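# Move yellow sponges between bench, low shelf and tote

## Task

If the bench holds a yellow sponge, finish with one yellow sponge inside the tote near the door and the other resting on the low shelf's top. If the bench has no yellow sponge, move the sponge from the low shelf's top into the tote. Anything placed in the tote must sit fully within its rim. The cartons stay on the bench. The robot must not topple or finish leaning, and the result must hold without the robot supporting it.

## Robot and tools

Robot: a simulated Hello Robot Stretch 3 with one arm. It has a two-wheeled base (0.33 m long, 0.34 m wide), a lift that rides up a mast, and a telescoping arm that reaches out to the robot's right side, ending in a wrist (yaw, pitch, roll) and a gripper. The base cannot slide sideways; to carry the gripper forward or back you drive the base. Turns pivot about the point midway between the drive wheels, 0.05 m behind the front edge. With the arm pulled in and the wrist folded, a turn sweeps a 0.28 m radius; an unfolded, level wrist reaches past that. Loose objects may occasionally be nudged by something outside your control.

Frames: the base frame has its origin on the floor between the drive wheels, x forward, y left, z up. hand_pose is reported in it, at the point where closed fingertips meet. The odometry frame is the base frame as it was when the scene began; headings run -3.142 to 3.142, positive to the left.

Tool execute_actions takes "actions", a list run in order. Each action may hold "robot" (a command, a stop, or a queue of up to 8 commands and {"pause_s": s} waits of at most 15 s), "steps" (1 to 450 control steps at 30 per second, default 1) and "until" (only alongside steps; ends the action once all its conditions hold). {"steps": n} alone simply waits. An empty list just reports the state. One invalid value rejects the entire call and nothing runs.

Base commands are offsets from wherever the base is when that command begins, exactly one per command: "translate_m" in metres (positive forward, magnitude up to 1) or "rotate_rad" in radians (positive counter-clockwise seen from above, magnitude up to 3.2).

Joint commands are absolute targets, named individually; unnamed joints keep their previous target. Ranges: lift_m 0 to 1.1 (arm height on mast, m); arm_m 0 to 0.52 (extension, m); wrist_yaw_rad -1.345 to 4.42 (0 along the arm, positive swings toward the front, 3.0 folded over the base); wrist_pitch_rad -1.57 to 0.451 (0 level, negative tips the fingers down); wrist_roll_rad -2.911 to 2.911; gripper_m -0.089 to 0.179 (larger is wider; the true fingertip gap is about 0.007 m less when almost closed, 0.025 m less fully open, zero below 0.007); head_pan_rad -3.953 to 1.73 (0 ahead, positive left, -1.57 along the arm); head_tilt_rad -1.53 to 0.419 (negative looks down). "contact_limits": {"arm_m": effort%} (1 to 100) makes that arm move stop when its motor effort reaches the value; it lasts until the next arm_m command.

A fresh command overrides at once: named joints retarget, an older queue's remainder is dropped. In a queue, each command waits for the previous one to finish "done" (off_target also passes for base and gripper). {"robot": {"stop": true}} brakes everything and clears the queue. To block until motion ends, use "steps": 450 with "until": {"robot": {"status": "ended"}}. Other until fields compare printed values, e.g. {"lift_m": [">", 0.3]} or {"base_status": ["!=", "moving"]}; "any" instead of "robot" fires when the first motion or queue ends.

Speed: the base runs up to 0.30 m/s and 1.9 rad/s only if lift_m < 0.30, arm_m < 0.03 and wrist_yaw_rad > 2.54; otherwise 0.10 m/s and 0.63 rad/s.

Gripping: command gripper_m smaller than the object's width (smaller squeezes harder; too hard triggers a stall guard that weakens the grip). Release by opening at least 0.02 beyond where the pads first touched. Neither the reading nor "done" proves something is held; check the cameras. Resend a different value to re-squeeze.

Wrist safety: fold or unfold the wrist only with lift_m in 0.32 to 0.95, wrist_pitch_rad -0.4 and roll near 0; once folded, the lift may go down to 0.25. With yaw below -0.4, keep pitch at -0.5 or lower.

Tipping: pushing against something rigid with the gripper higher than about 0.45 m can topple the robot; repeated pushes after a contact_stop are riskier, as is driving while holding or snagged. If it leans (base_tilt, or an on_its_own line reporting tilt), reverse your last move in small steps, free the gripper, and lower lift_m to about 0.2 if still tilted. Avoid drops, slams, hard shoves and servo overloads.

Result lines: base_status shows progress as (translate_m done of goal); joint_goals and joint_status per joint; statuses are moving, done, off_target, contact_stop (arm or lift pushed firmly and went slack), time_out, stopped, not_commanded, torque_fault (wrist servo limp for 10 s). measured_speeds are encoder rates. "refusals" counts refused goals; queue is idle/running/done/dropped/stopped; queue_left counts unstarted commands. Lines starting refused:, dropped:, replaced: explain events, counting from 0. on_its_own reports goals the robot changed itself, slack or off joints, loaded motors and tilt. motor_effort is percent with peak in brackets (positive pushes toward higher values). lidar_m gives 12 distances in 30-degree sectors starting straight ahead and going counter-clockwise, in a plane 0.17 m up. wrist_depth_mm and head_depth_mm are 7x7 grids of median depth in mm. base_odometry, turned_by_wheels, turned_by_imu and base_tilt (degrees, forward/right positive) describe motion.

Cameras: head_camera and nav_camera on the head (aimed with head_pan_rad/head_tilt_rad), wrist_camera on the gripper; images come at the end of each call. zoom_image takes "camera" and "region" [x0, y0, x1, y1] in that image's pixels, at most 504 by 504.

finished_scene takes "scene" (1 or 2) and ends that scene irreversibly; wait for all motion to stop first, and the placement must stay put without the robot holding it.

Each tool is called by a JSON object that holds its "api" and its "payload".

## Session

{"api": "execute_actions", "payload": {"actions": []}}

Scene clock: 0.00 s.
robot.base_odometry: x=+0.000 y=+0.000 heading=+0.000 (m, m, rad; robot's odometry frame)
robot.turned_by_wheels: +0.000 (rad since the last result)
robot.turned_by_imu: +0.000 (rad since the last result)
robot.base_tilt: forward=-0.1 right=-1.5 (deg)
robot.lidar_m: 2.10 2.23 0.88 0.84 0.86 1.14 1.95 2.00 1.46 1.38 1.41 1.84
robot.head_depth_mm: 2284 2378 2419 2414 2436 2446 2248 / 2258 2357 2386 2425 2462 2466 2252 / 2245 2390 2380 2447 2443 2451 2265 / 2213 2380 2339 2350 2344 2384 2137 / 2180 2244 2325 2374 2363 2373 2115 / 2204 2306 2351 2340 2373 2394 2153 / 2175 2323 2321 2360 2264 2391 2141
robot.base_status: not_commanded
robot.joint_positions: lift_m=+0.348 arm_m=-0.001 wrist_yaw_rad=+2.879 wrist_pitch_rad=-0.394 wrist_roll_rad=+0.013 gripper_m=+0.037 head_pan_rad=+0.006 head_tilt_rad=+0.015
robot.joint_goals: lift_m=+0.348 arm_m=-0.001 wrist_yaw_rad=+2.879 wrist_pitch_rad=-0.394 wrist_roll_rad=+0.013 gripper_m=+0.037 head_pan_rad=+0.006 head_tilt_rad=+0.015
robot.joint_status: lift_m=not_commanded arm_m=not_commanded wrist_yaw_rad=not_commanded wrist_pitch_rad=not_commanded wrist_roll_rad=not_commanded gripper_m=not_commanded head_pan_rad=not_commanded head_tilt_rad=not_commanded
robot.measured_speeds: translate_m=+0.000 rotate_rad=+0.000 lift_m=+0.000 arm_m=+0.000 wrist_yaw_rad=+0.000 wrist_pitch_rad=+0.000 wrist_roll_rad=+0.000 head_pan_rad=+0.000 head_tilt_rad=+0.000
robot: refusals=0 queue=idle queue_left=0
robot.motor_effort: left_wheel=+0 right_wheel=+0 lift_m=+34 arm_m=+0 wrist_yaw_rad=+0 wrist_pitch_rad=+4 wrist_roll_rad=+0 gripper_m=+0 head_pan_rad=+1 head_tilt_rad=+2 (%)
robot.hand_pose: x=+0.0378 y=+0.0760 z=+0.3662 quat_wxyz=(+0.229, +0.709, +0.045, +0.665) (m; robot's base frame)
robot.wrist_depth_mm: - - - - - - - / - 793 830 898 - - - / - 870 889 - - - - / 785 850 866 837 868 864 885 / 657 - 703 686 694 694 694 / 559 - 556 573 554 575 577 / 481 482 514 488 496 514 512
pictures: head_camera (sideways: a quarter turn clockwise sets it upright), nav_camera (sideways: a quarter turn counterclockwise sets it upright), wrist_camera
Images, in order (width x height): head_camera 896x504, nav_camera 672x504, wrist_camera 644x364.

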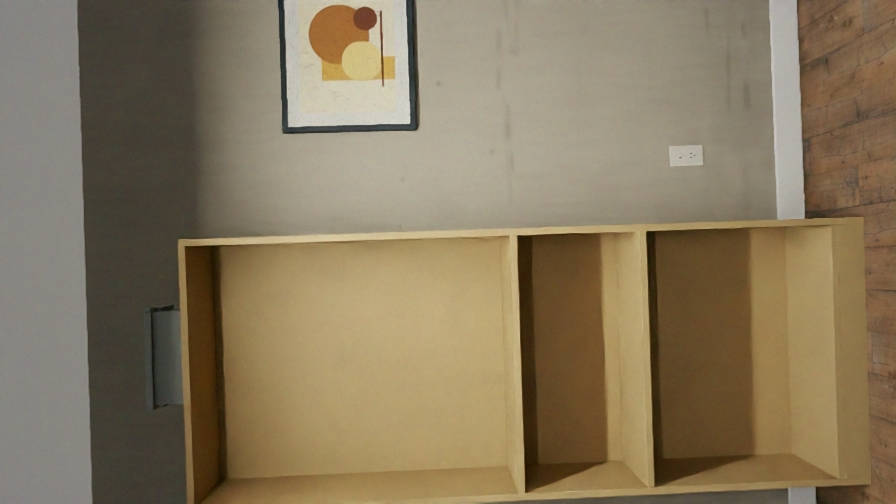

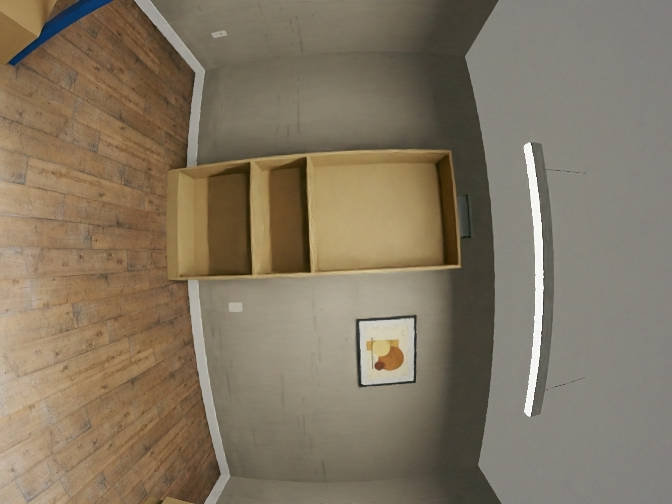

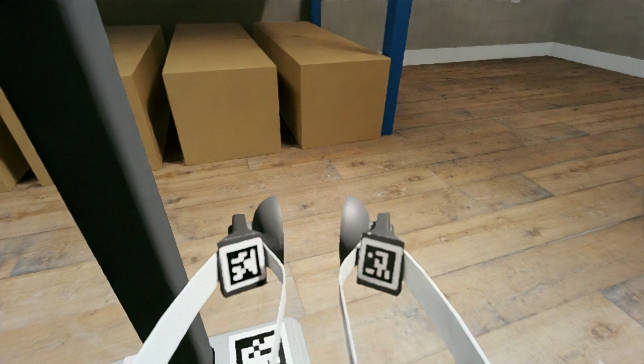

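Let me look around.

{"api": "execute_actions", "payload": {"actions": [{"robot": {"joints": {"head_pan_rad": 1.5, "head_tilt_rad": -0.5}}, "steps": 450, "until": {"robot": {"status": "ended"}}}]}}

{"api": "execute_actions", "payload": {"actions": [{"robot": {"joints": {"head_pan_rad": -1.5, "head_tilt_rad": -0.5}}, "steps": 450, "until": {"robot": {"status": "ended"}}}]}}

{"api": "execute_actions", "payload": {"actions": [{"robot": {"joints": {"head_pan_rad": -3.1, "head_tilt_rad": -0.5}}, "steps": 450, "until": {"robot": {"status": "ended"}}}]}}

Scene clock: 1.50 s.
robot.base_odometry: x=+0.000 y=+0.000 heading=+0.000 (m, m, rad; robot's odometry frame)
robot.turned_by_wheels: +0.000 (rad since the last result)
robot.turned_by_imu: +0.000 (rad since the last result)
robot.base_tilt: forward=-0.2 right=-1.6 (deg)
robot.lidar_m: 2.10 2.23 0.88 0.84 0.86 1.14 1.95 2.01 1.46 1.38 1.41 1.84
robot.head_depth_mm: 1571 1680 1026 2118 1841 1306 1314 / 1558 1350 1037 1952 1522 1297 1312 / 1551 1061 1049 1820 1633 1350 1324 / 1527 1054 1059 1826 1529 1268 1305 / 1512 1039 1058 1844 1608 1288 1291 / 1491 1033 1040 1800 1614 1335 1291 / 1470 1050 1037 1820 1573 1272 1279
robot.base_status: not_commanded
robot.joint_positions: lift_m=+0.348 arm_m=-0.001 wrist_yaw_rad=+2.879 wrist_pitch_rad=-0.394 wrist_roll_rad=+0.013 gripper_m=+0.037 head_pan_rad=+1.493 head_tilt_rad=-0.493
robot.joint_goals: lift_m=+0.348 arm_m=-0.001 wrist_yaw_rad=+2.879 wrist_pitch_rad=-0.394 wrist_roll_rad=+0.013 gripper_m=+0.037 head_pan_rad=+1.500 head_tilt_rad=-0.500
robot.joint_status: lift_m=not_commanded arm_m=not_commanded wrist_yaw_rad=not_commanded wrist_pitch_rad=not_commanded wrist_roll_rad=not_commanded gripper_m=not_commanded head_pan_rad=done head_tilt_rad=done
robot.measured_speeds: translate_m=+0.000 rotate_rad=+0.000 lift_m=+0.000 arm_m=+0.000 wrist_yaw_rad=+0.000 wrist_pitch_rad=+0.000 wrist_roll_rad=+0.000 head_pan_rad=+0.000 head_tilt_rad=+0.000
robot: refusals=0 queue=done queue_left=0
robot.motor_effort: left_wheel=+0(0) right_wheel=+0(0) lift_m=+34(34) arm_m=+0(0) wrist_yaw_rad=+0(0) wrist_pitch_rad=+4(4) wrist_roll_rad=+0(0) gripper_m=-1(1) head_pan_rad=+3(35) head_tilt_rad=-4(41) (%)
robot.hand_pose: x=+0.0378 y=+0.0760 z=+0.3662 quat_wxyz=(+0.229, +0.709, +0.045, +0.665) (m; robot's base frame)
robot.wrist_depth_mm: - - - - - - - / - 828 847 935 - - - / - 854 875 - - - - / 809 829 814 857 844 852 879 / 676 - 709 699 678 691 714 / 561 - 560 581 559 577 598 / 491 485 515 491 488 500 498
pictures: head_camera (sideways: a quarter turn clockwise sets it upright), nav_camera (sideways: a quarter turn counterclockwise sets it upright), wrist_camera
camera_calibration (this result's frames):
head_camera: T_world_to_cam=[[-0.0616212, -0.498281, -0.864823, 1.15094], [-0.997667, 0.0562641, 0.0386693, -0.0387819], [0.0293903, 0.865188, -0.500585, 0.609522], [0, 0, 0, 1]] pos_world=[0.0143168, 0.0483215, 1.30198]
nav_camera: T_world_to_cam=[[0.0807461, 0.49038, 0.86776, -1.08805], [0.996563, -0.0558687, -0.0611595, 0.121158], [0.0184892, 0.869716, -0.493206, 0.595251], [0, 0, 0, 1]] pos_world=[-0.0438916, 0.0226277, 1.24516]
wrist_camera: T_world_to_cam=[[0.954749, -0.297403, 0.00226988, -0.0180269], [-0.162753, -0.52884, -0.83297, 0.376333], [0.248929, 0.794908, -0.553313, 0.302549], [0, 0, 0, 1]] pos_world=[0.00314748, -0.0468394, 0.480919]
Images, in order (width x height): head_camera 896x504, nav_camera 672x504, wrist_camera 644x364.

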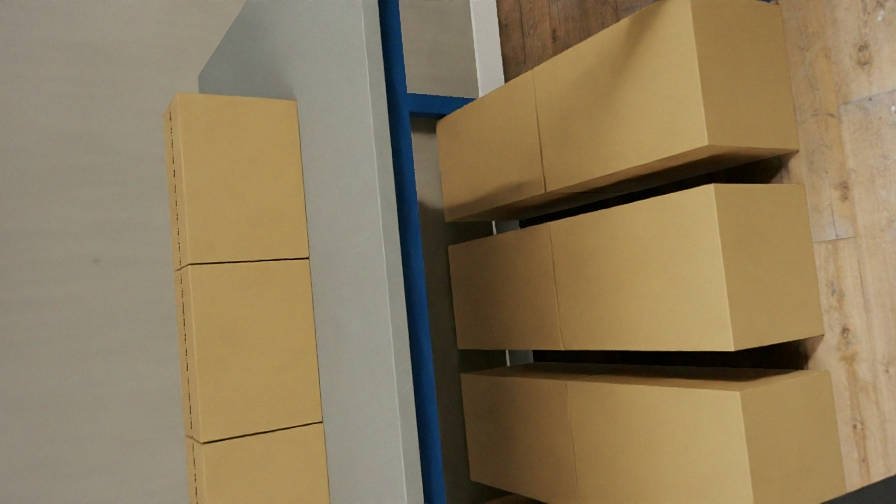

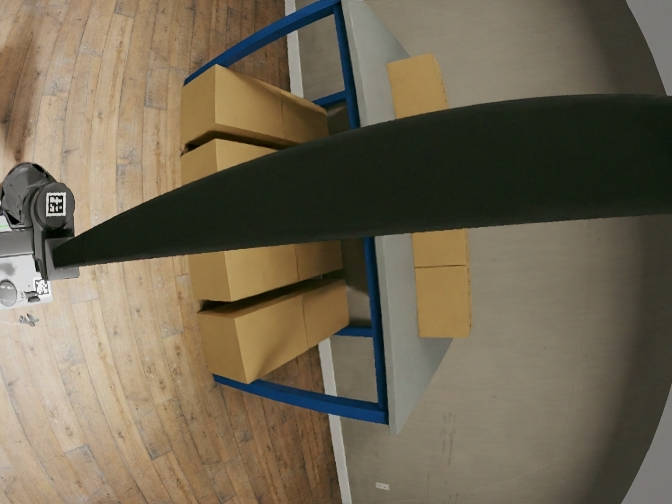

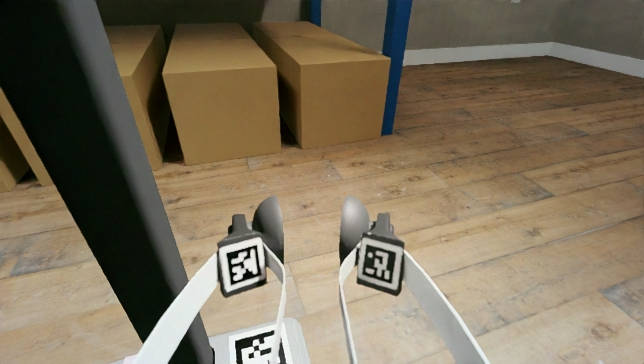

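Scene clock: 3.43 s.
robot.base_odometry: x=+0.000 y=+0.000 heading=+0.000 (m, m, rad; robot's odometry frame)
robot.turned_by_wheels: +0.000 (rad since the last result)
robot.turned_by_imu: +0.000 (rad since the last result)
robot.base_tilt: forward=-0.2 right=-1.5 (deg)
robot.lidar_m: 2.10 2.23 0.88 0.84 0.86 1.14 1.95 2.00 1.46 1.38 1.41 1.84
robot.head_depth_mm: 1722 1787 1415 1565 1725 1565 1309 / 1719 1795 1407 1566 1741 1554 1322 / 1734 1822 1412 1568 1763 1577 1325 / 1731 1833 1416 1567 1769 1573 1330 / 1751 1831 1408 1573 1775 1591 1335 / 1755 1861 1423 1574 1790 1592 1340 / 1758 1847 1418 1590 1791 1605 1347
robot.base_status: not_commanded
robot.joint_positions: lift_m=+0.348 arm_m=-0.001 wrist_yaw_rad=+2.879 wrist_pitch_rad=-0.394 wrist_roll_rad=+0.013 gripper_m=+0.037 head_pan_rad=-1.493 head_tilt_rad=-0.494
robot.joint_goals: lift_m=+0.348 arm_m=-0.001 wrist_yaw_rad=+2.879 wrist_pitch_rad=-0.394 wrist_roll_rad=+0.013 gripper_m=+0.037 head_pan_rad=-1.500 head_tilt_rad=-0.500
robot.joint_status: lift_m=not_commanded arm_m=not_commanded wrist_yaw_rad=not_commanded wrist_pitch_rad=not_commanded wrist_roll_rad=not_commanded gripper_m=not_commanded head_pan_rad=done head_tilt_rad=done
robot.measured_speeds: translate_m=+0.000 rotate_rad=+0.000 lift_m=+0.000 arm_m=+0.000 wrist_yaw_rad=+0.000 wrist_pitch_rad=+0.000 wrist_roll_rad=+0.000 head_pan_rad=+0.000 head_tilt_rad=+0.000
robot: refusals=0 queue=done queue_left=0
robot.motor_effort: left_wheel=-1(1) right_wheel=+0(0) lift_m=+34(34) arm_m=+0(0) wrist_yaw_rad=-1(0) wrist_pitch_rad=+4(4) wrist_roll_rad=+0(0) gripper_m=-1(1) head_pan_rad=-3(31) head_tilt_rad=-5(4) (%)
robot.hand_pose: x=+0.0378 y=+0.0760 z=+0.3662 quat_wxyz=(+0.229, +0.709, +0.045, +0.665) (m; robot's base frame)
robot.wrist_depth_mm: - - - - - - - / - 814 827 918 - - - / - 871 874 - - - - / 780 854 849 858 839 863 887 / 660 - 695 674 691 677 702 / 566 - 556 574 567 579 589 / 486 492 514 496 493 500 510
pictures: head_camera (sideways: a quarter turn clockwise sets it upright), nav_camera (sideways: a quarter turn counterclockwise sets it upright), wrist_camera
camera_calibration (this result's frames):
head_camera: T_world_to_cam=[[-0.0165979, 0.502037, -0.864687, 1.15049], [0.994287, 0.0994846, 0.0386752, -0.0509405], [0.105439, -0.859105, -0.500821, 0.609364], [0, 0, 0, 1]] pos_world=[0.00549412, -0.0490114, 1.30196]
nav_camera: T_world_to_cam=[[-0.00352257, -0.497206, 0.867625, -1.08736], [-0.993136, -0.0996976, -0.0611654, 0.133303], [0.116912, -0.861885, -0.493442, 0.594958], [0, 0, 0, 1]] pos_world=[0.0590001, -0.0145667, 1.24515]
wrist_camera: T_world_to_cam=[[0.954749, -0.297404, 0.00226982, -0.0180269], [-0.162753, -0.52884, -0.83297, 0.376333], [0.248929, 0.794908, -0.553313, 0.302548], [0, 0, 0, 1]] pos_world=[0.00314751, -0.0468394, 0.480919]
Images, in order (width x height): head_camera 896x504, nav_camera 672x504, wrist_camera 644x364.

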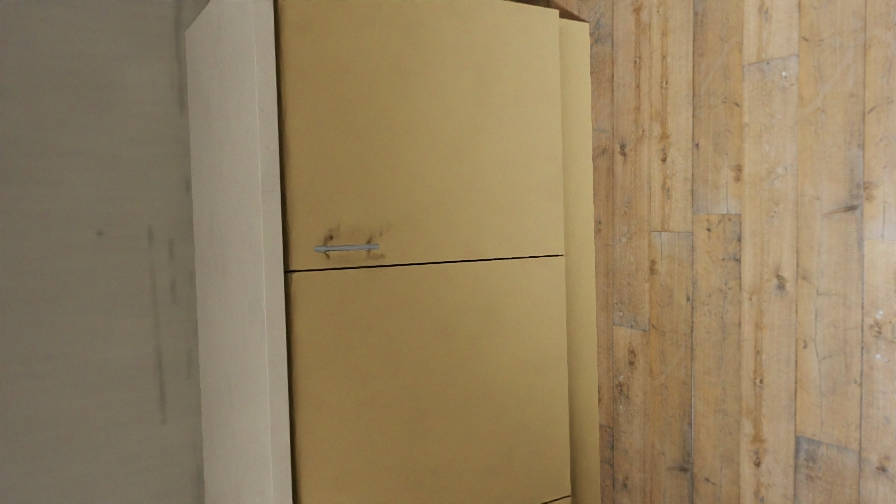

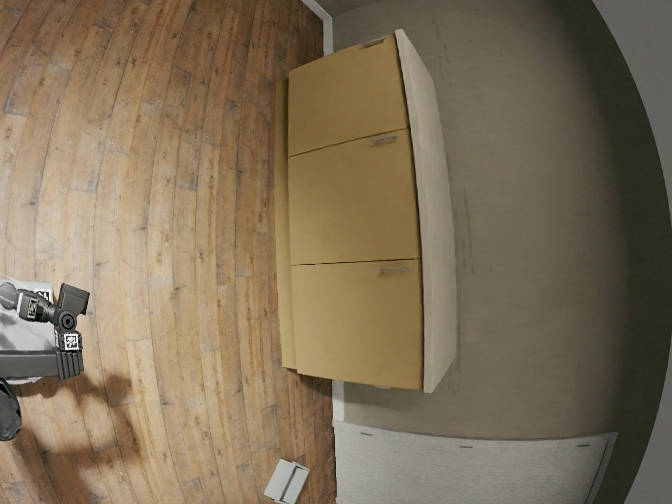

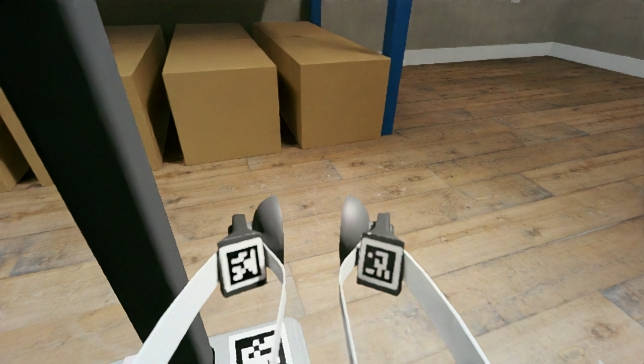

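Scene clock: 4.77 s.
robot.base_odometry: x=+0.000 y=+0.000 heading=+0.000 (m, m, rad; robot's odometry frame)
robot.turned_by_wheels: +0.000 (rad since the last result)
robot.turned_by_imu: +0.000 (rad since the last result)
robot.base_tilt: forward=+0.1 right=-1.6 (deg)
robot.lidar_m: 2.11 2.23 0.88 0.84 0.86 1.14 1.95 2.00 1.46 1.38 1.41 1.84
robot.head_depth_mm: 2037 2184 2407 2459 1906 1560 1310 / 2036 2209 2442 2489 1930 1562 1314 / 2014 2209 2343 2370 1933 1568 1322 / 2022 2192 2370 2342 1944 1586 1330 / 2040 2225 2333 2340 1955 1595 1333 / 2037 2251 2283 2319 1988 1595 1336 / 2048 2235 2294 2341 2002 1592 1336
robot.base_status: not_commanded
robot.joint_positions: lift_m=+0.348 arm_m=-0.001 wrist_yaw_rad=+2.879 wrist_pitch_rad=-0.394 wrist_roll_rad=+0.013 gripper_m=+0.037 head_pan_rad=-3.093 head_tilt_rad=-0.494
robot.joint_goals: lift_m=+0.348 arm_m=-0.001 wrist_yaw_rad=+2.879 wrist_pitch_rad=-0.394 wrist_roll_rad=+0.013 gripper_m=+0.037 head_pan_rad=-3.100 head_tilt_rad=-0.500
robot.joint_status: lift_m=not_commanded arm_m=not_commanded wrist_yaw_rad=not_commanded wrist_pitch_rad=not_commanded wrist_roll_rad=not_commanded gripper_m=not_commanded head_pan_rad=done head_tilt_rad=done
robot.measured_speeds: translate_m=+0.000 rotate_rad=+0.000 lift_m=+0.000 arm_m=+0.000 wrist_yaw_rad=+0.000 wrist_pitch_rad=+0.000 wrist_roll_rad=+0.000 head_pan_rad=+0.000 head_tilt_rad=+0.000
robot: refusals=0 queue=done queue_left=0
robot.motor_effort: left_wheel=-1(1) right_wheel=+0(0) lift_m=+34(34) arm_m=+0(0) wrist_yaw_rad=+0(0) wrist_pitch_rad=+4(4) wrist_roll_rad=+0(0) gripper_m=-1(0) head_pan_rad=-3(32) head_tilt_rad=-4(6) (%)
robot.hand_pose: x=+0.0378 y=+0.0760 z=+0.3662 quat_wxyz=(+0.229, +0.709, +0.045, +0.665) (m; robot's base frame)
robot.wrist_depth_mm: - - - - - - - / - 822 825 941 - - - / - 875 881 - - - - / 791 840 848 820 877 868 872 / 669 - 713 696 674 696 687 / 564 - 549 575 572 584 591 / 487 485 516 495 496 502 505
pictures: head_camera (sideways: a quarter turn clockwise sets it upright), nav_camera (sideways: a quarter turn counterclockwise sets it upright), wrist_camera
camera_calibration (this result's frames):
head_camera: T_world_to_cam=[[0.502337, 0.00193281, -0.86467, 1.1473], [0.0704078, -0.996768, 0.0386759, -0.0453057], [-0.861801, -0.0803079, -0.50085, 0.615302], [0, 0, 0, 1]] pos_world=[-0.0428728, 0.00203677, 1.30196]
nav_camera: T_world_to_cam=[[-0.49692, 0.018038, 0.867609, -1.08433], [-0.0706536, 0.995624, -0.0611662, 0.127677], [-0.864915, -0.0916944, -0.493471, 0.600985], [0, 0, 0, 1]] pos_world=[-0.0100033, -0.0524521, 1.24515]
wrist_camera: T_world_to_cam=[[0.954749, -0.297403, 0.00226967, -0.0180268], [-0.162753, -0.52884, -0.83297, 0.376333], [0.248928, 0.794908, -0.553313, 0.302549], [0, 0, 0, 1]] pos_world=[0.00314747, -0.0468394, 0.480919]
Images, in order (width x height): head_camera 896x504, nav_camera 672x504, wrist_camera 644x364.

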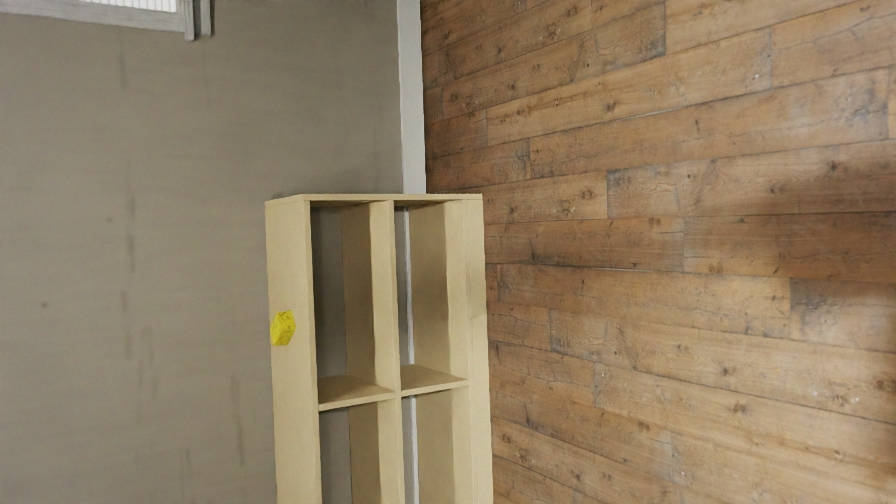

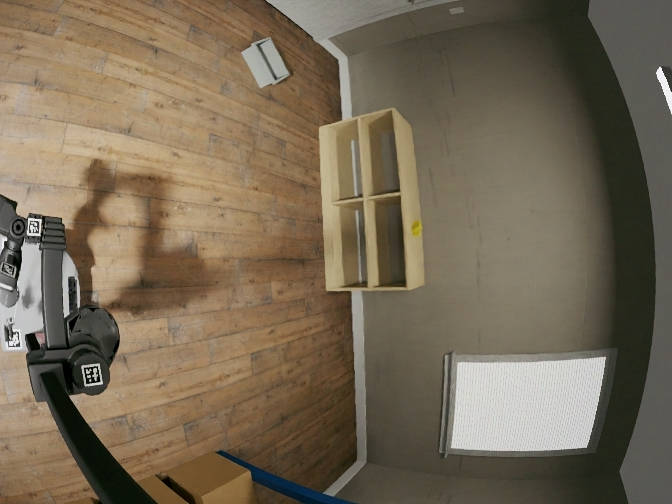

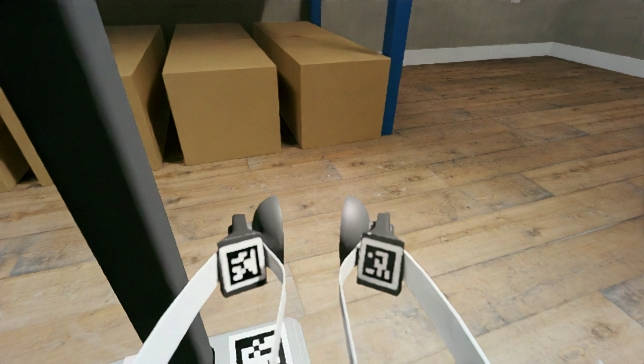

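{"api": "execute_actions", "payload": {"actions": [{"robot": [{"joints": {"lift_m": 0.27, "head_pan_rad": -0.6, "head_tilt_rad": -0.4}}, {"base": {"translate_m": -1.0}}, {"base": {"translate_m": -0.35}}, {"base": {"rotate_rad": 1.5708}}], "steps": 450, "until": {"robot": {"status": "ended"}}}]}}

Scene clock: 17.03 s.
robot.base_odometry: x=-1.350 y=+0.000 heading=+1.571 (m, m, rad; robot's odometry frame)
robot.turned_by_wheels: +1.571 (rad since the last result)
robot.turned_by_imu: +1.522 (rad since the last result)
robot.base_tilt: forward=-0.2 right=-1.5 (deg)
robot.lidar_m: 1.64 1.49 1.04 0.60 0.83 0.81 2.04 1.70 1.92 3.45 1.18 0.93
robot.head_depth_mm: 2386 1643 1447 2278 1751 1652 1391 / 2186 2214 1351 2293 1679 1555 1400 / 2006 2083 1329 2157 1700 1422 1411 / 1872 1960 1252 2009 1754 1348 1343 / 1743 1841 1250 1006 1112 1449 1385 / 1627 1734 1435 1975 1743 1676 1423 / 1546 1647 1485 1835 1907 1735 1426
robot.base_status: done (rotate_rad +1.5707 of +1.5708)
robot.joint_positions: lift_m=+0.270 arm_m=-0.001 wrist_yaw_rad=+2.879 wrist_pitch_rad=-0.394 wrist_roll_rad=+0.013 gripper_m=+0.037 head_pan_rad=-0.607 head_tilt_rad=-0.407
robot.joint_goals: lift_m=+0.270 arm_m=-0.001 wrist_yaw_rad=+2.879 wrist_pitch_rad=-0.394 wrist_roll_rad=+0.013 gripper_m=+0.037 head_pan_rad=-0.600 head_tilt_rad=-0.400
robot.joint_status: lift_m=done arm_m=not_commanded wrist_yaw_rad=not_commanded wrist_pitch_rad=not_commanded wrist_roll_rad=not_commanded gripper_m=not_commanded head_pan_rad=done head_tilt_rad=done
robot.measured_speeds: translate_m=+0.000 rotate_rad=+0.000 lift_m=+0.000 arm_m=+0.000 wrist_yaw_rad=+0.000 wrist_pitch_rad=+0.000 wrist_roll_rad=+0.000 head_pan_rad=+0.000 head_tilt_rad=+0.000
robot: refusals=0 queue=done queue_left=0
robot.motor_effort: left_wheel=-2(11) right_wheel=+2(10) lift_m=+24(35) arm_m=+0(0) wrist_yaw_rad=+0(0) wrist_pitch_rad=+4(4) wrist_roll_rad=+0(0) gripper_m=+0(0) head_pan_rad=+4(33) head_tilt_rad=+5(19) (%)
robot.hand_pose: x=+0.0378 y=+0.0760 z=+0.2885 quat_wxyz=(+0.229, +0.709, +0.045, +0.665) (m; robot's base frame)
robot.wrist_depth_mm: - 629 883 952 - - - / - 893 951 - - - - / - 761 840 956 941 950 - / 598 657 694 703 733 745 723 / 562 - 600 592 586 585 589 / 478 - - 478 472 485 492 / 436 - - 415 419 421 422
pictures: head_camera (sideways: a quarter turn clockwise sets it upright), nav_camera (sideways: a quarter turn counterclockwise sets it upright), wrist_camera
camera_calibration (this result's frames):
head_camera: T_world_to_cam=[[-0.336662, 0.261271, -0.904653, 1.20457], [0.549329, 0.834801, 0.0366673, -0.0456165], [0.764785, -0.484608, -0.424569, 0.506124], [0, 0, 0, 1]] pos_world=[0.043515, -0.031367, 1.30627]
nav_camera: T_world_to_cam=[[0.320003, -0.273666, 0.907031, -1.14074], [-0.546848, -0.835147, -0.0590482, 0.127831], [0.773664, -0.477112, -0.416903, 0.491357], [0, 0, 0, 1]] pos_world=[0.0547972, 0.02901, 1.24708]
wrist_camera: T_world_to_cam=[[0.954749, -0.297403, 0.00228437, -0.0178613], [-0.162834, -0.52914, -0.832764, 0.311502], [0.248875, 0.794709, -0.553623, 0.259685], [0, 0, 0, 1]] pos_world=[0.00314697, -0.0468578, 0.403216]
Images, in order (width x height): head_camera 896x504, nav_camera 672x504, wrist_camera 644x364.

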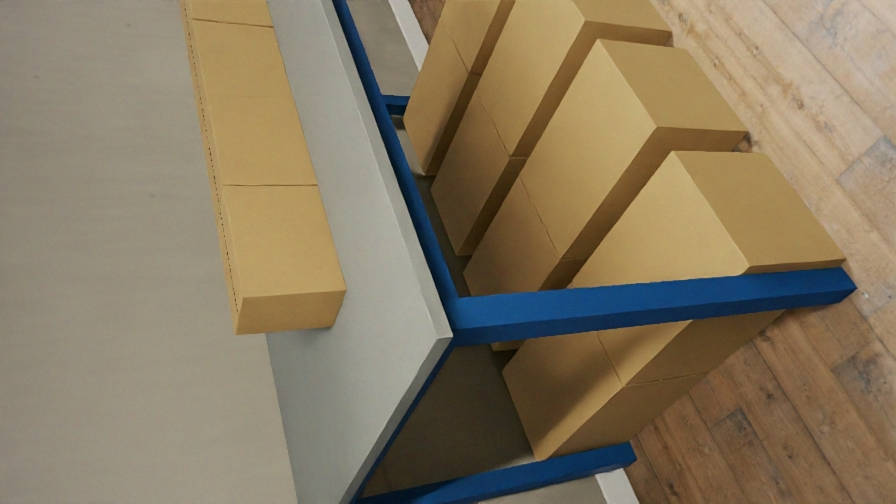

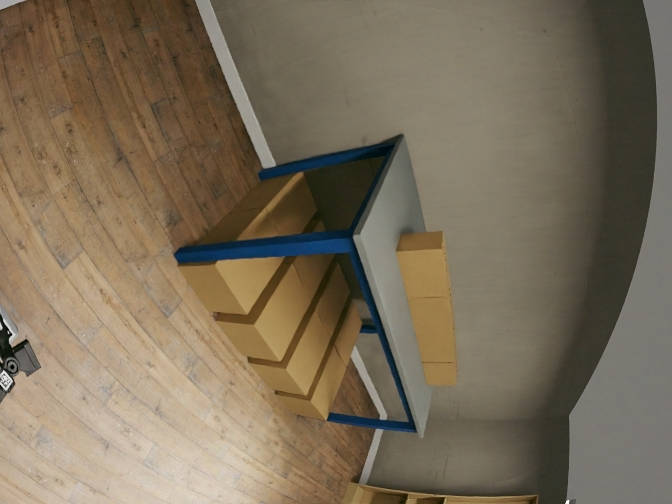

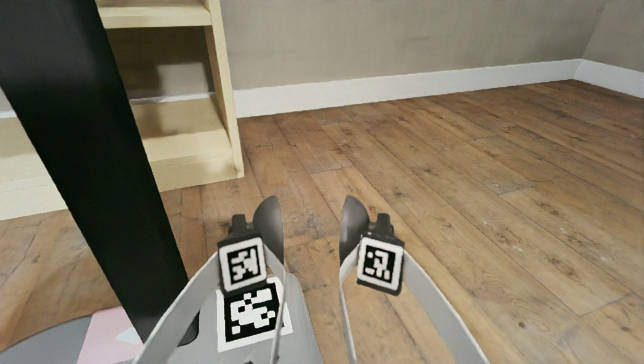

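{"api": "execute_actions", "payload": {"actions": [{"robot": {"joints": {"head_pan_rad": -1.3, "head_tilt_rad": -0.35}, "base": {"translate_m": 1.0}}, "steps": 450, "until": {"robot": {"status": "ended"}}}]}}

Scene clock: 22.37 s.
robot.base_odometry: x=-1.350 y=+1.000 heading=+1.571 (m, m, rad; robot's odometry frame)
robot.turned_by_wheels: +0.000 (rad since the last result)
robot.turned_by_imu: +0.008 (rad since the last result)
robot.base_tilt: forward=+0.0 right=-1.5 (deg)
robot.lidar_m: 0.70 0.72 0.95 1.04 1.07 1.15 2.24 2.57 0.43 0.46 0.47 0.62
robot.head_depth_mm: 3153 3380 1589 959 678 530 468 / 3238 3432 1099 755 676 531 1101 / 3259 3550 986 655 686 534 1124 / 2783 2846 1690 882 696 537 1155 / 1991 2034 1725 997 701 542 1175 / 1538 1558 1519 1006 705 545 1143 / 1258 1275 1306 1018 713 548 1181
robot.base_status: done (translate_m +1.0000 of +1.0000)
robot.joint_positions: lift_m=+0.270 arm_m=-0.001 wrist_yaw_rad=+2.879 wrist_pitch_rad=-0.394 wrist_roll_rad=+0.013 gripper_m=+0.037 head_pan_rad=-1.293 head_tilt_rad=-0.359
robot.joint_goals: lift_m=+0.270 arm_m=-0.001 wrist_yaw_rad=+2.879 wrist_pitch_rad=-0.394 wrist_roll_rad=+0.013 gripper_m=+0.037 head_pan_rad=-1.300 head_tilt_rad=-0.350
robot.joint_status: lift_m=done arm_m=not_commanded wrist_yaw_rad=not_commanded wrist_pitch_rad=not_commanded wrist_roll_rad=not_commanded gripper_m=not_commanded head_pan_rad=done head_tilt_rad=done
robot.measured_speeds: translate_m=+0.000 rotate_rad=+0.000 lift_m=+0.000 arm_m=+0.000 wrist_yaw_rad=+0.000 wrist_pitch_rad=+0.000 wrist_roll_rad=+0.000 head_pan_rad=+0.000 head_tilt_rad=+0.000
robot: refusals=0 queue=done queue_left=0
robot.motor_effort: left_wheel=-2(7) right_wheel=+2(8) lift_m=+24(23) arm_m=-1(0) wrist_yaw_rad=+1(1) wrist_pitch_rad=+4(4) wrist_roll_rad=+0(0) gripper_m=+0(1) head_pan_rad=-2(29) head_tilt_rad=+6(15) (%)
robot.hand_pose: x=+0.0378 y=+0.0760 z=+0.2885 quat_wxyz=(+0.229, +0.709, +0.045, +0.665) (m; robot's base frame)
robot.wrist_depth_mm: - 882 957 - - 744 581 / - 946 - - - 752 582 / - 929 985 902 948 775 601 / 702 720 735 708 731 714 616 / 567 - 594 579 583 587 573 / 469 - - 479 471 493 485 / 433 - - 418 418 414 416
pictures: head_camera (sideways: a quarter turn clockwise sets it upright), nav_camera (sideways: a quarter turn counterclockwise sets it upright), wrist_camera
camera_calibration (this result's frames):
head_camera: T_world_to_cam=[[-0.0828816, 0.372794, -0.924205, 1.22853], [0.953357, 0.29976, 0.0354172, -0.0464557], [0.290243, -0.878162, -0.38025, 0.451345], [0, 0, 0, 1]] pos_world=[0.0151122, -0.0477102, 1.30869]
nav_camera: T_world_to_cam=[[0.0621101, -0.371731, 0.92626, -1.16425], [-0.951359, -0.302639, -0.0576635, 0.1285], [0.301758, -0.877625, -0.372447, 0.436384], [0, 0, 0, 1]] pos_world=[0.0628789, -0.0109194, 1.24834]
wrist_camera: T_world_to_cam=[[0.954749, -0.297403, 0.0022848, -0.0178615], [-0.162837, -0.529151, -0.832757, 0.311497], [0.248874, 0.794702, -0.553634, 0.259688], [0, 0, 0, 1]] pos_world=[0.00314696, -0.0468579, 0.403215]
Images, in order (width x height): head_camera 896x504, nav_camera 672x504, wrist_camera 644x364.

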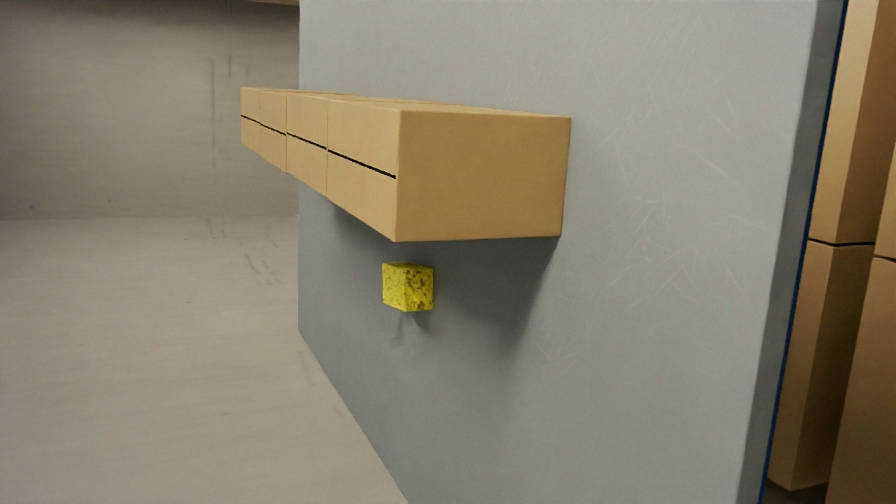

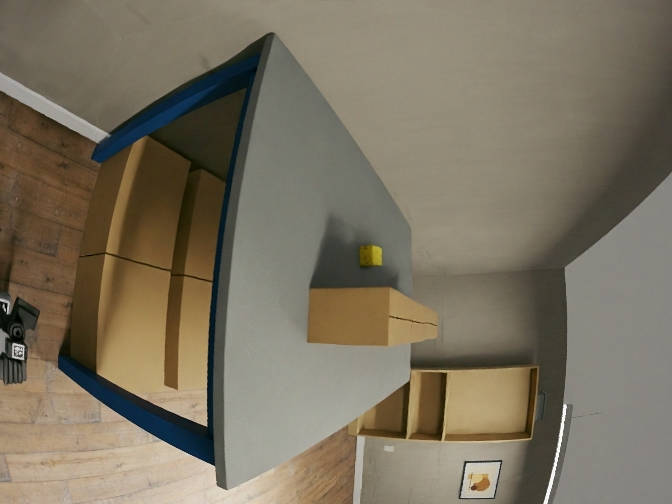

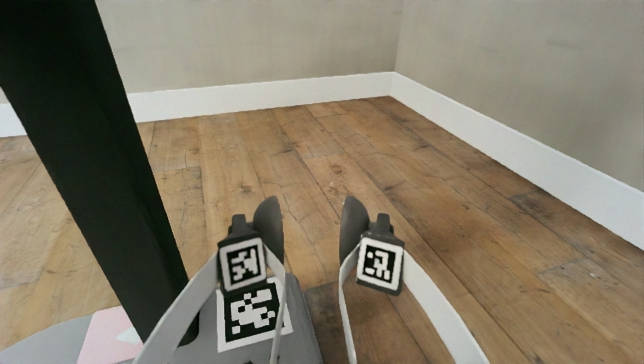

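{"api": "execute_actions", "payload": {"actions": [{"robot": {"joints": {"lift_m": 1.05}}, "steps": 100, "until": {"robot": {"lift_m": [">", 0.34]}}}, {"robot": {"joints": {"wrist_yaw_rad": 1.57, "gripper_m": 0.13}, "base": {"rotate_rad": -0.35}}, "steps": 450, "until": {"robot": {"lift_m": [">", 0.98]}}}, {"robot": [{"joints": {"wrist_yaw_rad": 0.0, "head_pan_rad": -1.55, "head_tilt_rad": -0.45}, "base": {"translate_m": 0.385}}, {"base": {"rotate_rad": 0.42}}], "steps": 450, "until": {"robot": {"status": "ended"}}}]}}

Scene clock: 36.87 s.
robot.base_odometry: x=-1.218 y=+1.362 heading=+1.641 (m, m, rad; robot's odometry frame)
robot.turned_by_wheels: +0.070 (rad since the last result)
robot.turned_by_imu: +0.073 (rad since the last result)
robot.base_tilt: forward=-0.2 right=-1.5 (deg)
robot.lidar_m: 0.35 0.37 0.51 1.19 1.25 1.53 2.88 0.43 0.32 0.31 0.32 0.36
robot.head_depth_mm: 2983 1236 845 - - - - / 3098 3283 1206 - - - - / 3125 3389 1213 - - - 407 / 3170 3383 1234 816 636 489 408 / 2218 2168 1251 830 597 492 410 / 1336 1316 1175 840 621 495 411 / 958 952 947 843 625 498 414
robot.base_status: done (rotate_rad +0.4199 of +0.4200)
robot.joint_positions: lift_m=+1.050 arm_m=-0.001 wrist_yaw_rad=+0.003 wrist_pitch_rad=-0.394 wrist_roll_rad=+0.013 gripper_m=+0.130 head_pan_rad=-1.543 head_tilt_rad=-0.444
robot.joint_goals: lift_m=+1.050 arm_m=-0.001 wrist_yaw_rad=+0.000 wrist_pitch_rad=-0.394 wrist_roll_rad=+0.013 gripper_m=+0.130 head_pan_rad=-1.550 head_tilt_rad=-0.450
robot.joint_status: lift_m=done arm_m=not_commanded wrist_yaw_rad=done wrist_pitch_rad=not_commanded wrist_roll_rad=not_commanded gripper_m=done head_pan_rad=done head_tilt_rad=done
robot.measured_speeds: translate_m=+0.000 rotate_rad=+0.000 lift_m=+0.000 arm_m=+0.000 wrist_yaw_rad=+0.000 wrist_pitch_rad=+0.000 wrist_roll_rad=+0.000 head_pan_rad=+0.000 head_tilt_rad=+0.000
robot: refusals=0 queue=done queue_left=0
robot.motor_effort: left_wheel=-3(7) right_wheel=+1(5) lift_m=+44(46) arm_m=+0(0) wrist_yaw_rad=-2(2) wrist_pitch_rad=+4(4) wrist_roll_rad=+0(0) gripper_m=+0(99) head_pan_rad=-3(17) head_tilt_rad=-4(18) (%)
robot.hand_pose: x=-0.0209 y=-0.3709 z=+1.0676 quat_wxyz=(+0.689, +0.139, -0.697, -0.139) (m; robot's base frame)
robot.wrist_depth_mm: 429 649 - - 847 - - / 426 625 932 954 576 345 - / 431 606 636 607 591 300 265 / 427 480 482 497 470 306 290 / 378 394 382 389 386 328 347 / 315 315 325 324 323 330 331 / 282 278 277 279 278 281 282
pictures: head_camera (sideways: a quarter turn clockwise sets it upright), nav_camera (sideways: a quarter turn counterclockwise sets it upright), wrist_camera
camera_calibration (this result's frames):
head_camera: T_world_to_cam=[[0.00982998, 0.458964, -0.888401, 1.18125], [0.997975, 0.0513261, 0.0375584, -0.0495115], [0.0628361, -0.886971, -0.45753, 0.553295], [0, 0, 0, 1]] pos_world=[0.00303263, -0.0488545, 1.30444]
nav_camera: T_world_to_cam=[[-0.0296864, -0.452991, 0.89102, -1.11772], [-0.996806, -0.0527059, -0.0600064, 0.13182], [0.0741444, -0.889956, -0.44998, 0.538666], [0, 0, 0, 1]] pos_world=[0.0582793, -0.019979, 1.24621]
wrist_camera: T_world_to_cam=[[-0.999324, 0.0366911, 0.00228966, -0.013473], [0.0184123, 0.553444, -0.832683, 1.11958], [-0.0318192, -0.832078, -0.553746, 0.451662], [0, 0, 0, 1]] pos_world=[-0.0197064, -0.243312, 1.18239]
Images, in order (width x height): head_camera 896x504, nav_camera 672x504, wrist_camera 644x364.

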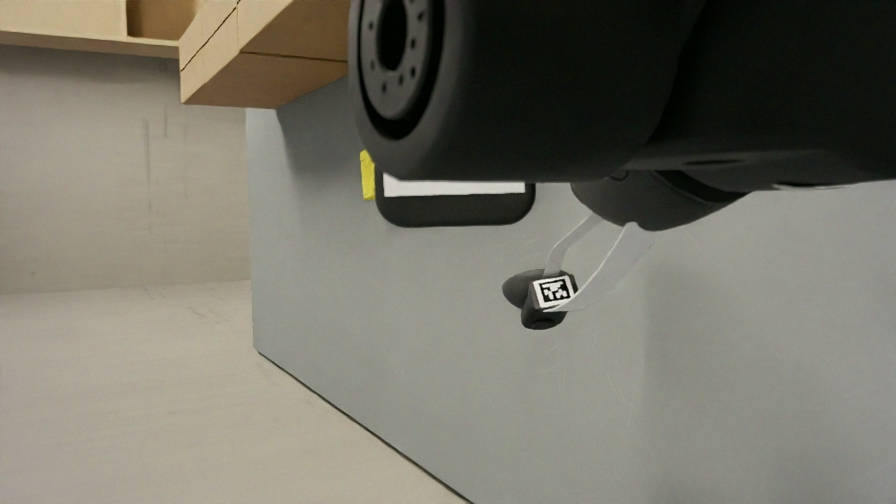

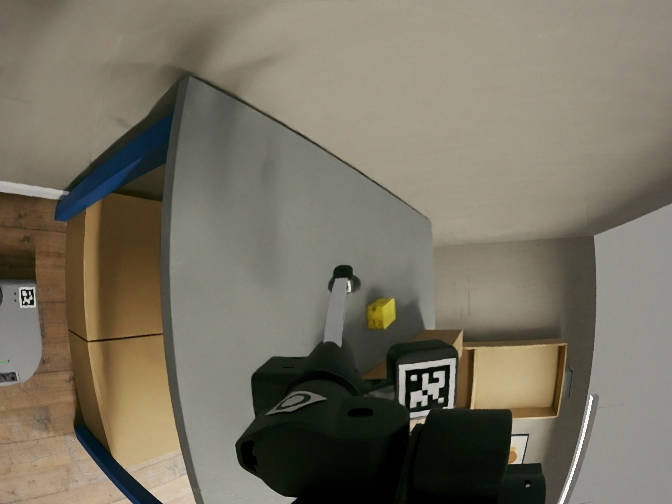

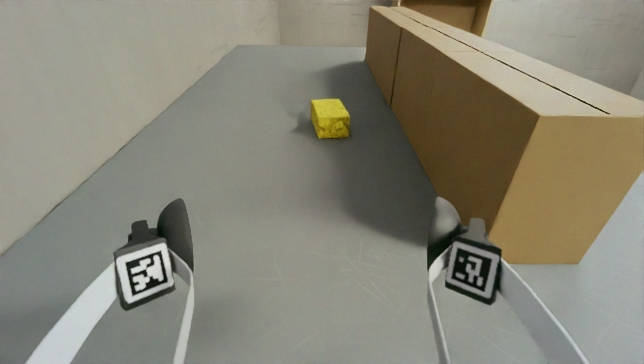

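{"api": "execute_actions", "payload": {"actions": [{"robot": {"joints": {"arm_m": 0.33, "lift_m": 1.0, "gripper_m": 0.12}, "base": {"translate_m": -0.04}}, "steps": 450, "until": {"robot": {"status": "ended"}}}]}}

Scene clock: 40.60 s.
robot.base_odometry: x=-1.215 y=+1.322 heading=+1.641 (m, m, rad; robot's odometry frame)
robot.turned_by_wheels: +0.000 (rad since the last result)
robot.turned_by_imu: +0.000 (rad since the last result)
robot.base_tilt: forward=-0.1 right=-1.2 (deg)
robot.lidar_m: 0.39 0.41 0.57 1.19 1.24 1.50 2.84 0.43 0.32 0.31 0.32 0.40
robot.head_depth_mm: 3017 3224 653 681 588 483 403 / 3116 3318 - 784 605 484 405 / 3150 3455 - 742 605 487 406 / 3146 3424 1233 815 610 489 408 / 2479 2443 1252 823 618 494 410 / 1502 1486 1261 835 622 495 412 / 1079 1065 1060 844 624 499 414
robot.base_status: done (translate_m -0.0400 of -0.0400)
robot.joint_positions: lift_m=+1.000 arm_m=+0.330 wrist_yaw_rad=+0.002 wrist_pitch_rad=-0.395 wrist_roll_rad=+0.013 gripper_m=+0.120 head_pan_rad=-1.543 head_tilt_rad=-0.444
robot.joint_goals: lift_m=+1.000 arm_m=+0.330 wrist_yaw_rad=+0.000 wrist_pitch_rad=-0.395 wrist_roll_rad=+0.013 gripper_m=+0.120 head_pan_rad=-1.550 head_tilt_rad=-0.450
robot.joint_status: lift_m=done arm_m=done wrist_yaw_rad=done wrist_pitch_rad=not_commanded wrist_roll_rad=not_commanded gripper_m=done head_pan_rad=done head_tilt_rad=done
robot.measured_speeds: translate_m=+0.000 rotate_rad=+0.000 lift_m=+0.000 arm_m=+0.000 wrist_yaw_rad=+0.000 wrist_pitch_rad=+0.000 wrist_roll_rad=+0.000 head_pan_rad=+0.000 head_tilt_rad=+0.000
robot: refusals=0 queue=done queue_left=0
robot.motor_effort: left_wheel=-2(9) right_wheel=+2(2) lift_m=+24(44) arm_m=+2(8) wrist_yaw_rad=-2(2) wrist_pitch_rad=+4(4) wrist_roll_rad=+0(0) gripper_m=-1(55) head_pan_rad=-2(2) head_tilt_rad=-4(4) (%)
robot.hand_pose: x=-0.0210 y=-0.7020 z=+1.0184 quat_wxyz=(+0.689, +0.139, -0.697, -0.139) (m; robot's base frame)
robot.wrist_depth_mm: 473 685 - - 520 317 - / 465 646 770 775 456 245 180 / 460 513 512 524 457 242 162 / 385 388 390 330 380 245 163 / 310 322 316 309 318 229 163 / 258 253 264 265 265 212 162 / 229 225 227 228 229 224 162
pictures: head_camera (sideways: a quarter turn clockwise sets it upright), nav_camera (sideways: a quarter turn counterclockwise sets it upright), wrist_camera
camera_calibration (this result's frames):
head_camera: T_world_to_cam=[[0.00990121, 0.459133, -0.888313, 1.18114], [0.997984, 0.0511538, 0.0375629, -0.0495174], [0.0626869, -0.886894, -0.457701, 0.553518], [0, 0, 0, 1]] pos_world=[0.00302456, -0.0488545, 1.30443]
nav_camera: T_world_to_cam=[[-0.0297566, -0.453158, 0.890934, -1.1176], [-0.996815, -0.0525294, -0.0600111, 0.131827], [0.0739947, -0.889881, -0.450151, 0.53889], [0, 0, 0, 1]] pos_world=[0.0582757, -0.019977, 1.2462]
wrist_camera: T_world_to_cam=[[-0.999302, 0.0372836, 0.00230269, -0.000943134], [0.0187403, 0.553708, -0.8325, 1.26182], [-0.0323136, -0.831876, -0.55402, 0.14928], [0, 0, 0, 1]] pos_world=[-0.0197656, -0.574462, 1.13317]
Images, in order (width x height): head_camera 896x504, nav_camera 672x504, wrist_camera 644x364.

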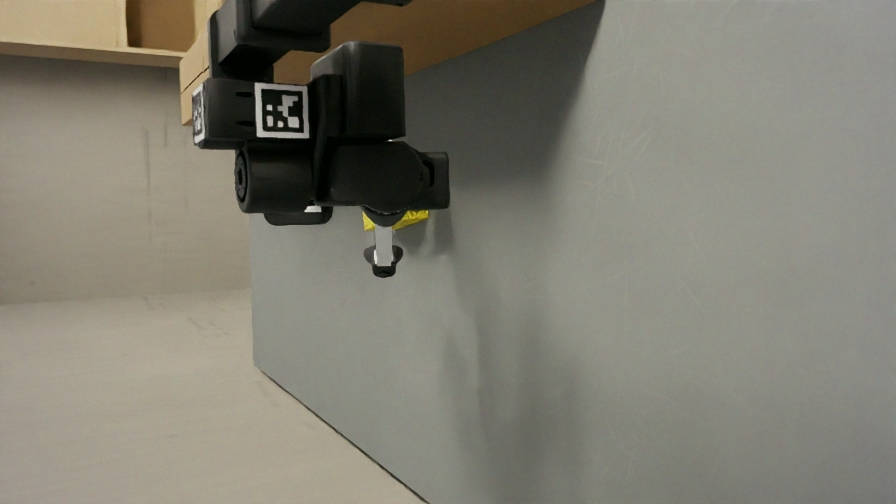

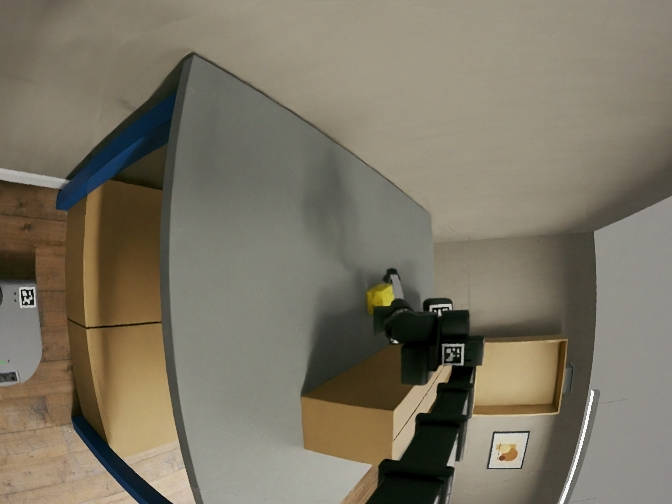

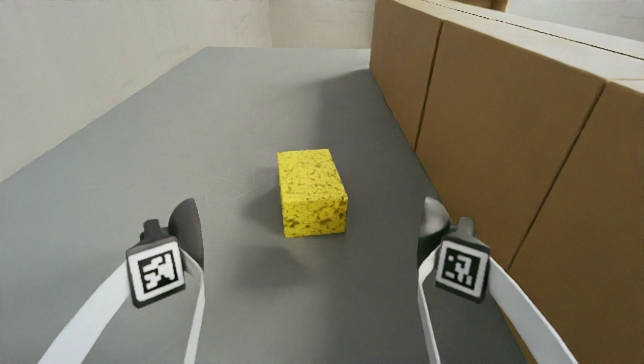

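{"api": "execute_actions", "payload": {"actions": [{"robot": {"joints": {"arm_m": 0.39, "lift_m": 0.928}}, "steps": 450, "until": {"robot": {"status": "ended"}}}, {"robot": {"joints": {"arm_m": 0.48}}, "steps": 450, "until": {"robot": {"status": "ended"}}}]}}

Scene clock: 44.00 s.
robot.base_odometry: x=-1.215 y=+1.322 heading=+1.641 (m, m, rad; robot's odometry frame)
robot.turned_by_wheels: +0.000 (rad since the last result)
robot.turned_by_imu: +0.000 (rad since the last result)
robot.base_tilt: forward=-0.3 right=-1.4 (deg)
robot.lidar_m: 0.39 0.41 0.57 1.19 1.25 1.49 2.83 0.43 0.32 0.31 0.32 0.40
robot.head_depth_mm: 2980 3164 730 730 590 482 403 / 3162 3268 - 802 604 484 404 / 3069 3333 - 774 607 486 406 / 3076 3401 1225 813 613 488 407 / 2488 2412 1254 822 616 492 409 / 1490 1474 1266 831 619 495 413 / 1069 1068 1056 840 628 499 413
robot.base_status: done (translate_m -0.0400 of -0.0400)
robot.joint_positions: lift_m=+0.928 arm_m=+0.480 wrist_yaw_rad=+0.002 wrist_pitch_rad=-0.395 wrist_roll_rad=+0.013 gripper_m=+0.120 head_pan_rad=-1.543 head_tilt_rad=-0.444
robot.joint_goals: lift_m=+0.928 arm_m=+0.480 wrist_yaw_rad=+0.000 wrist_pitch_rad=-0.395 wrist_roll_rad=+0.013 gripper_m=+0.120 head_pan_rad=-1.550 head_tilt_rad=-0.450
robot.joint_status: lift_m=done arm_m=done wrist_yaw_rad=done wrist_pitch_rad=not_commanded wrist_roll_rad=not_commanded gripper_m=done head_pan_rad=done head_tilt_rad=done
robot.measured_speeds: translate_m=+0.000 rotate_rad=+0.000 lift_m=+0.000 arm_m=+0.000 wrist_yaw_rad=+0.000 wrist_pitch_rad=+0.000 wrist_roll_rad=+0.000 head_pan_rad=+0.000 head_tilt_rad=+0.000
robot: refusals=0 queue=done queue_left=0
robot.motor_effort: left_wheel=-2(2) right_wheel=+2(2) lift_m=+23(22) arm_m=+2(6) wrist_yaw_rad=-2(2) wrist_pitch_rad=+4(4) wrist_roll_rad=+0(0) gripper_m=-1(1) head_pan_rad=-2(2) head_tilt_rad=-4(4) (%)
robot.hand_pose: x=-0.0210 y=-0.8520 z=+0.9464 quat_wxyz=(+0.689, +0.139, -0.697, -0.139) (m; robot's base frame)
robot.wrist_depth_mm: 466 683 - - 472 242 167 / 455 512 516 524 446 251 168 / 337 347 350 352 355 249 166 / 259 261 257 188 269 246 166 / 211 219 204 150 216 218 166 / 177 171 171 133 173 182 166 / - 152 149 146 154 156 152
pictures: head_camera (sideways: a quarter turn clockwise sets it upright), nav_camera (sideways: a quarter turn counterclockwise sets it upright), wrist_camera
camera_calibration (this result's frames):
head_camera: T_world_to_cam=[[0.00990115, 0.459133, -0.888313, 1.18114], [0.997984, 0.0511539, 0.0375629, -0.0495174], [0.062687, -0.886894, -0.457701, 0.553518], [0, 0, 0, 1]] pos_world=[0.00302457, -0.0488545, 1.30443]
nav_camera: T_world_to_cam=[[-0.0297566, -0.453158, 0.890934, -1.1176], [-0.996815, -0.0525296, -0.0600111, 0.131827], [0.0739949, -0.889881, -0.450151, 0.53889], [0, 0, 0, 1]] pos_world=[0.0582757, -0.019977, 1.2462]
wrist_camera: T_world_to_cam=[[-0.999302, 0.0372836, 0.00230272, 0.00481497], [0.0187403, 0.553708, -0.8325, 1.28494], [-0.0323137, -0.831876, -0.55402, -0.01538], [0, 0, 0, 1]] pos_world=[-0.0197656, -0.724458, 1.06118]
Images, in order (width x height): head_camera 896x504, nav_camera 672x504, wrist_camera 644x364.

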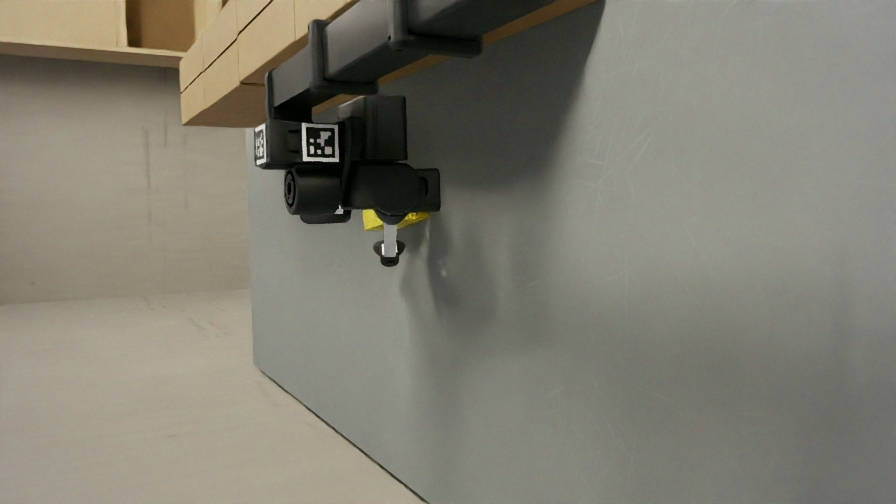

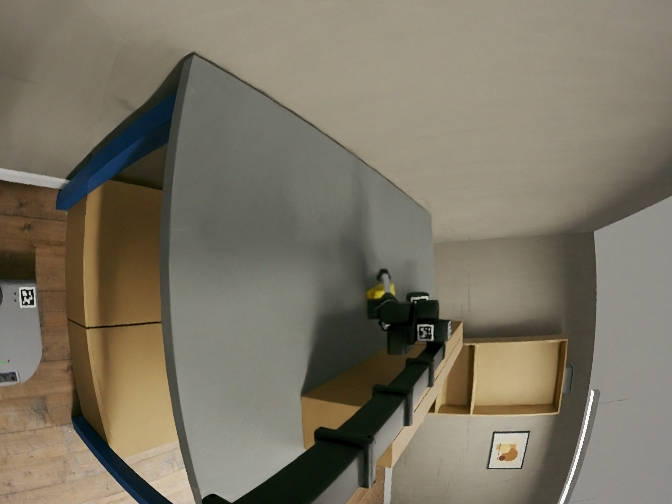

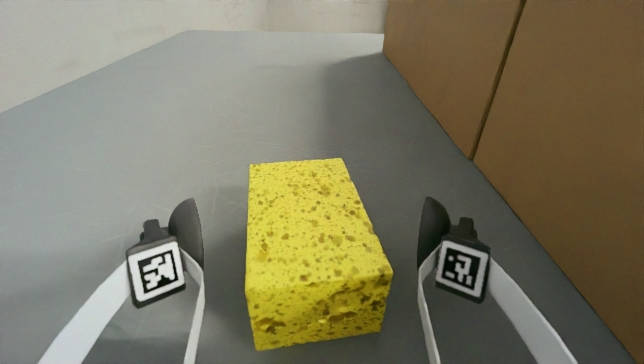

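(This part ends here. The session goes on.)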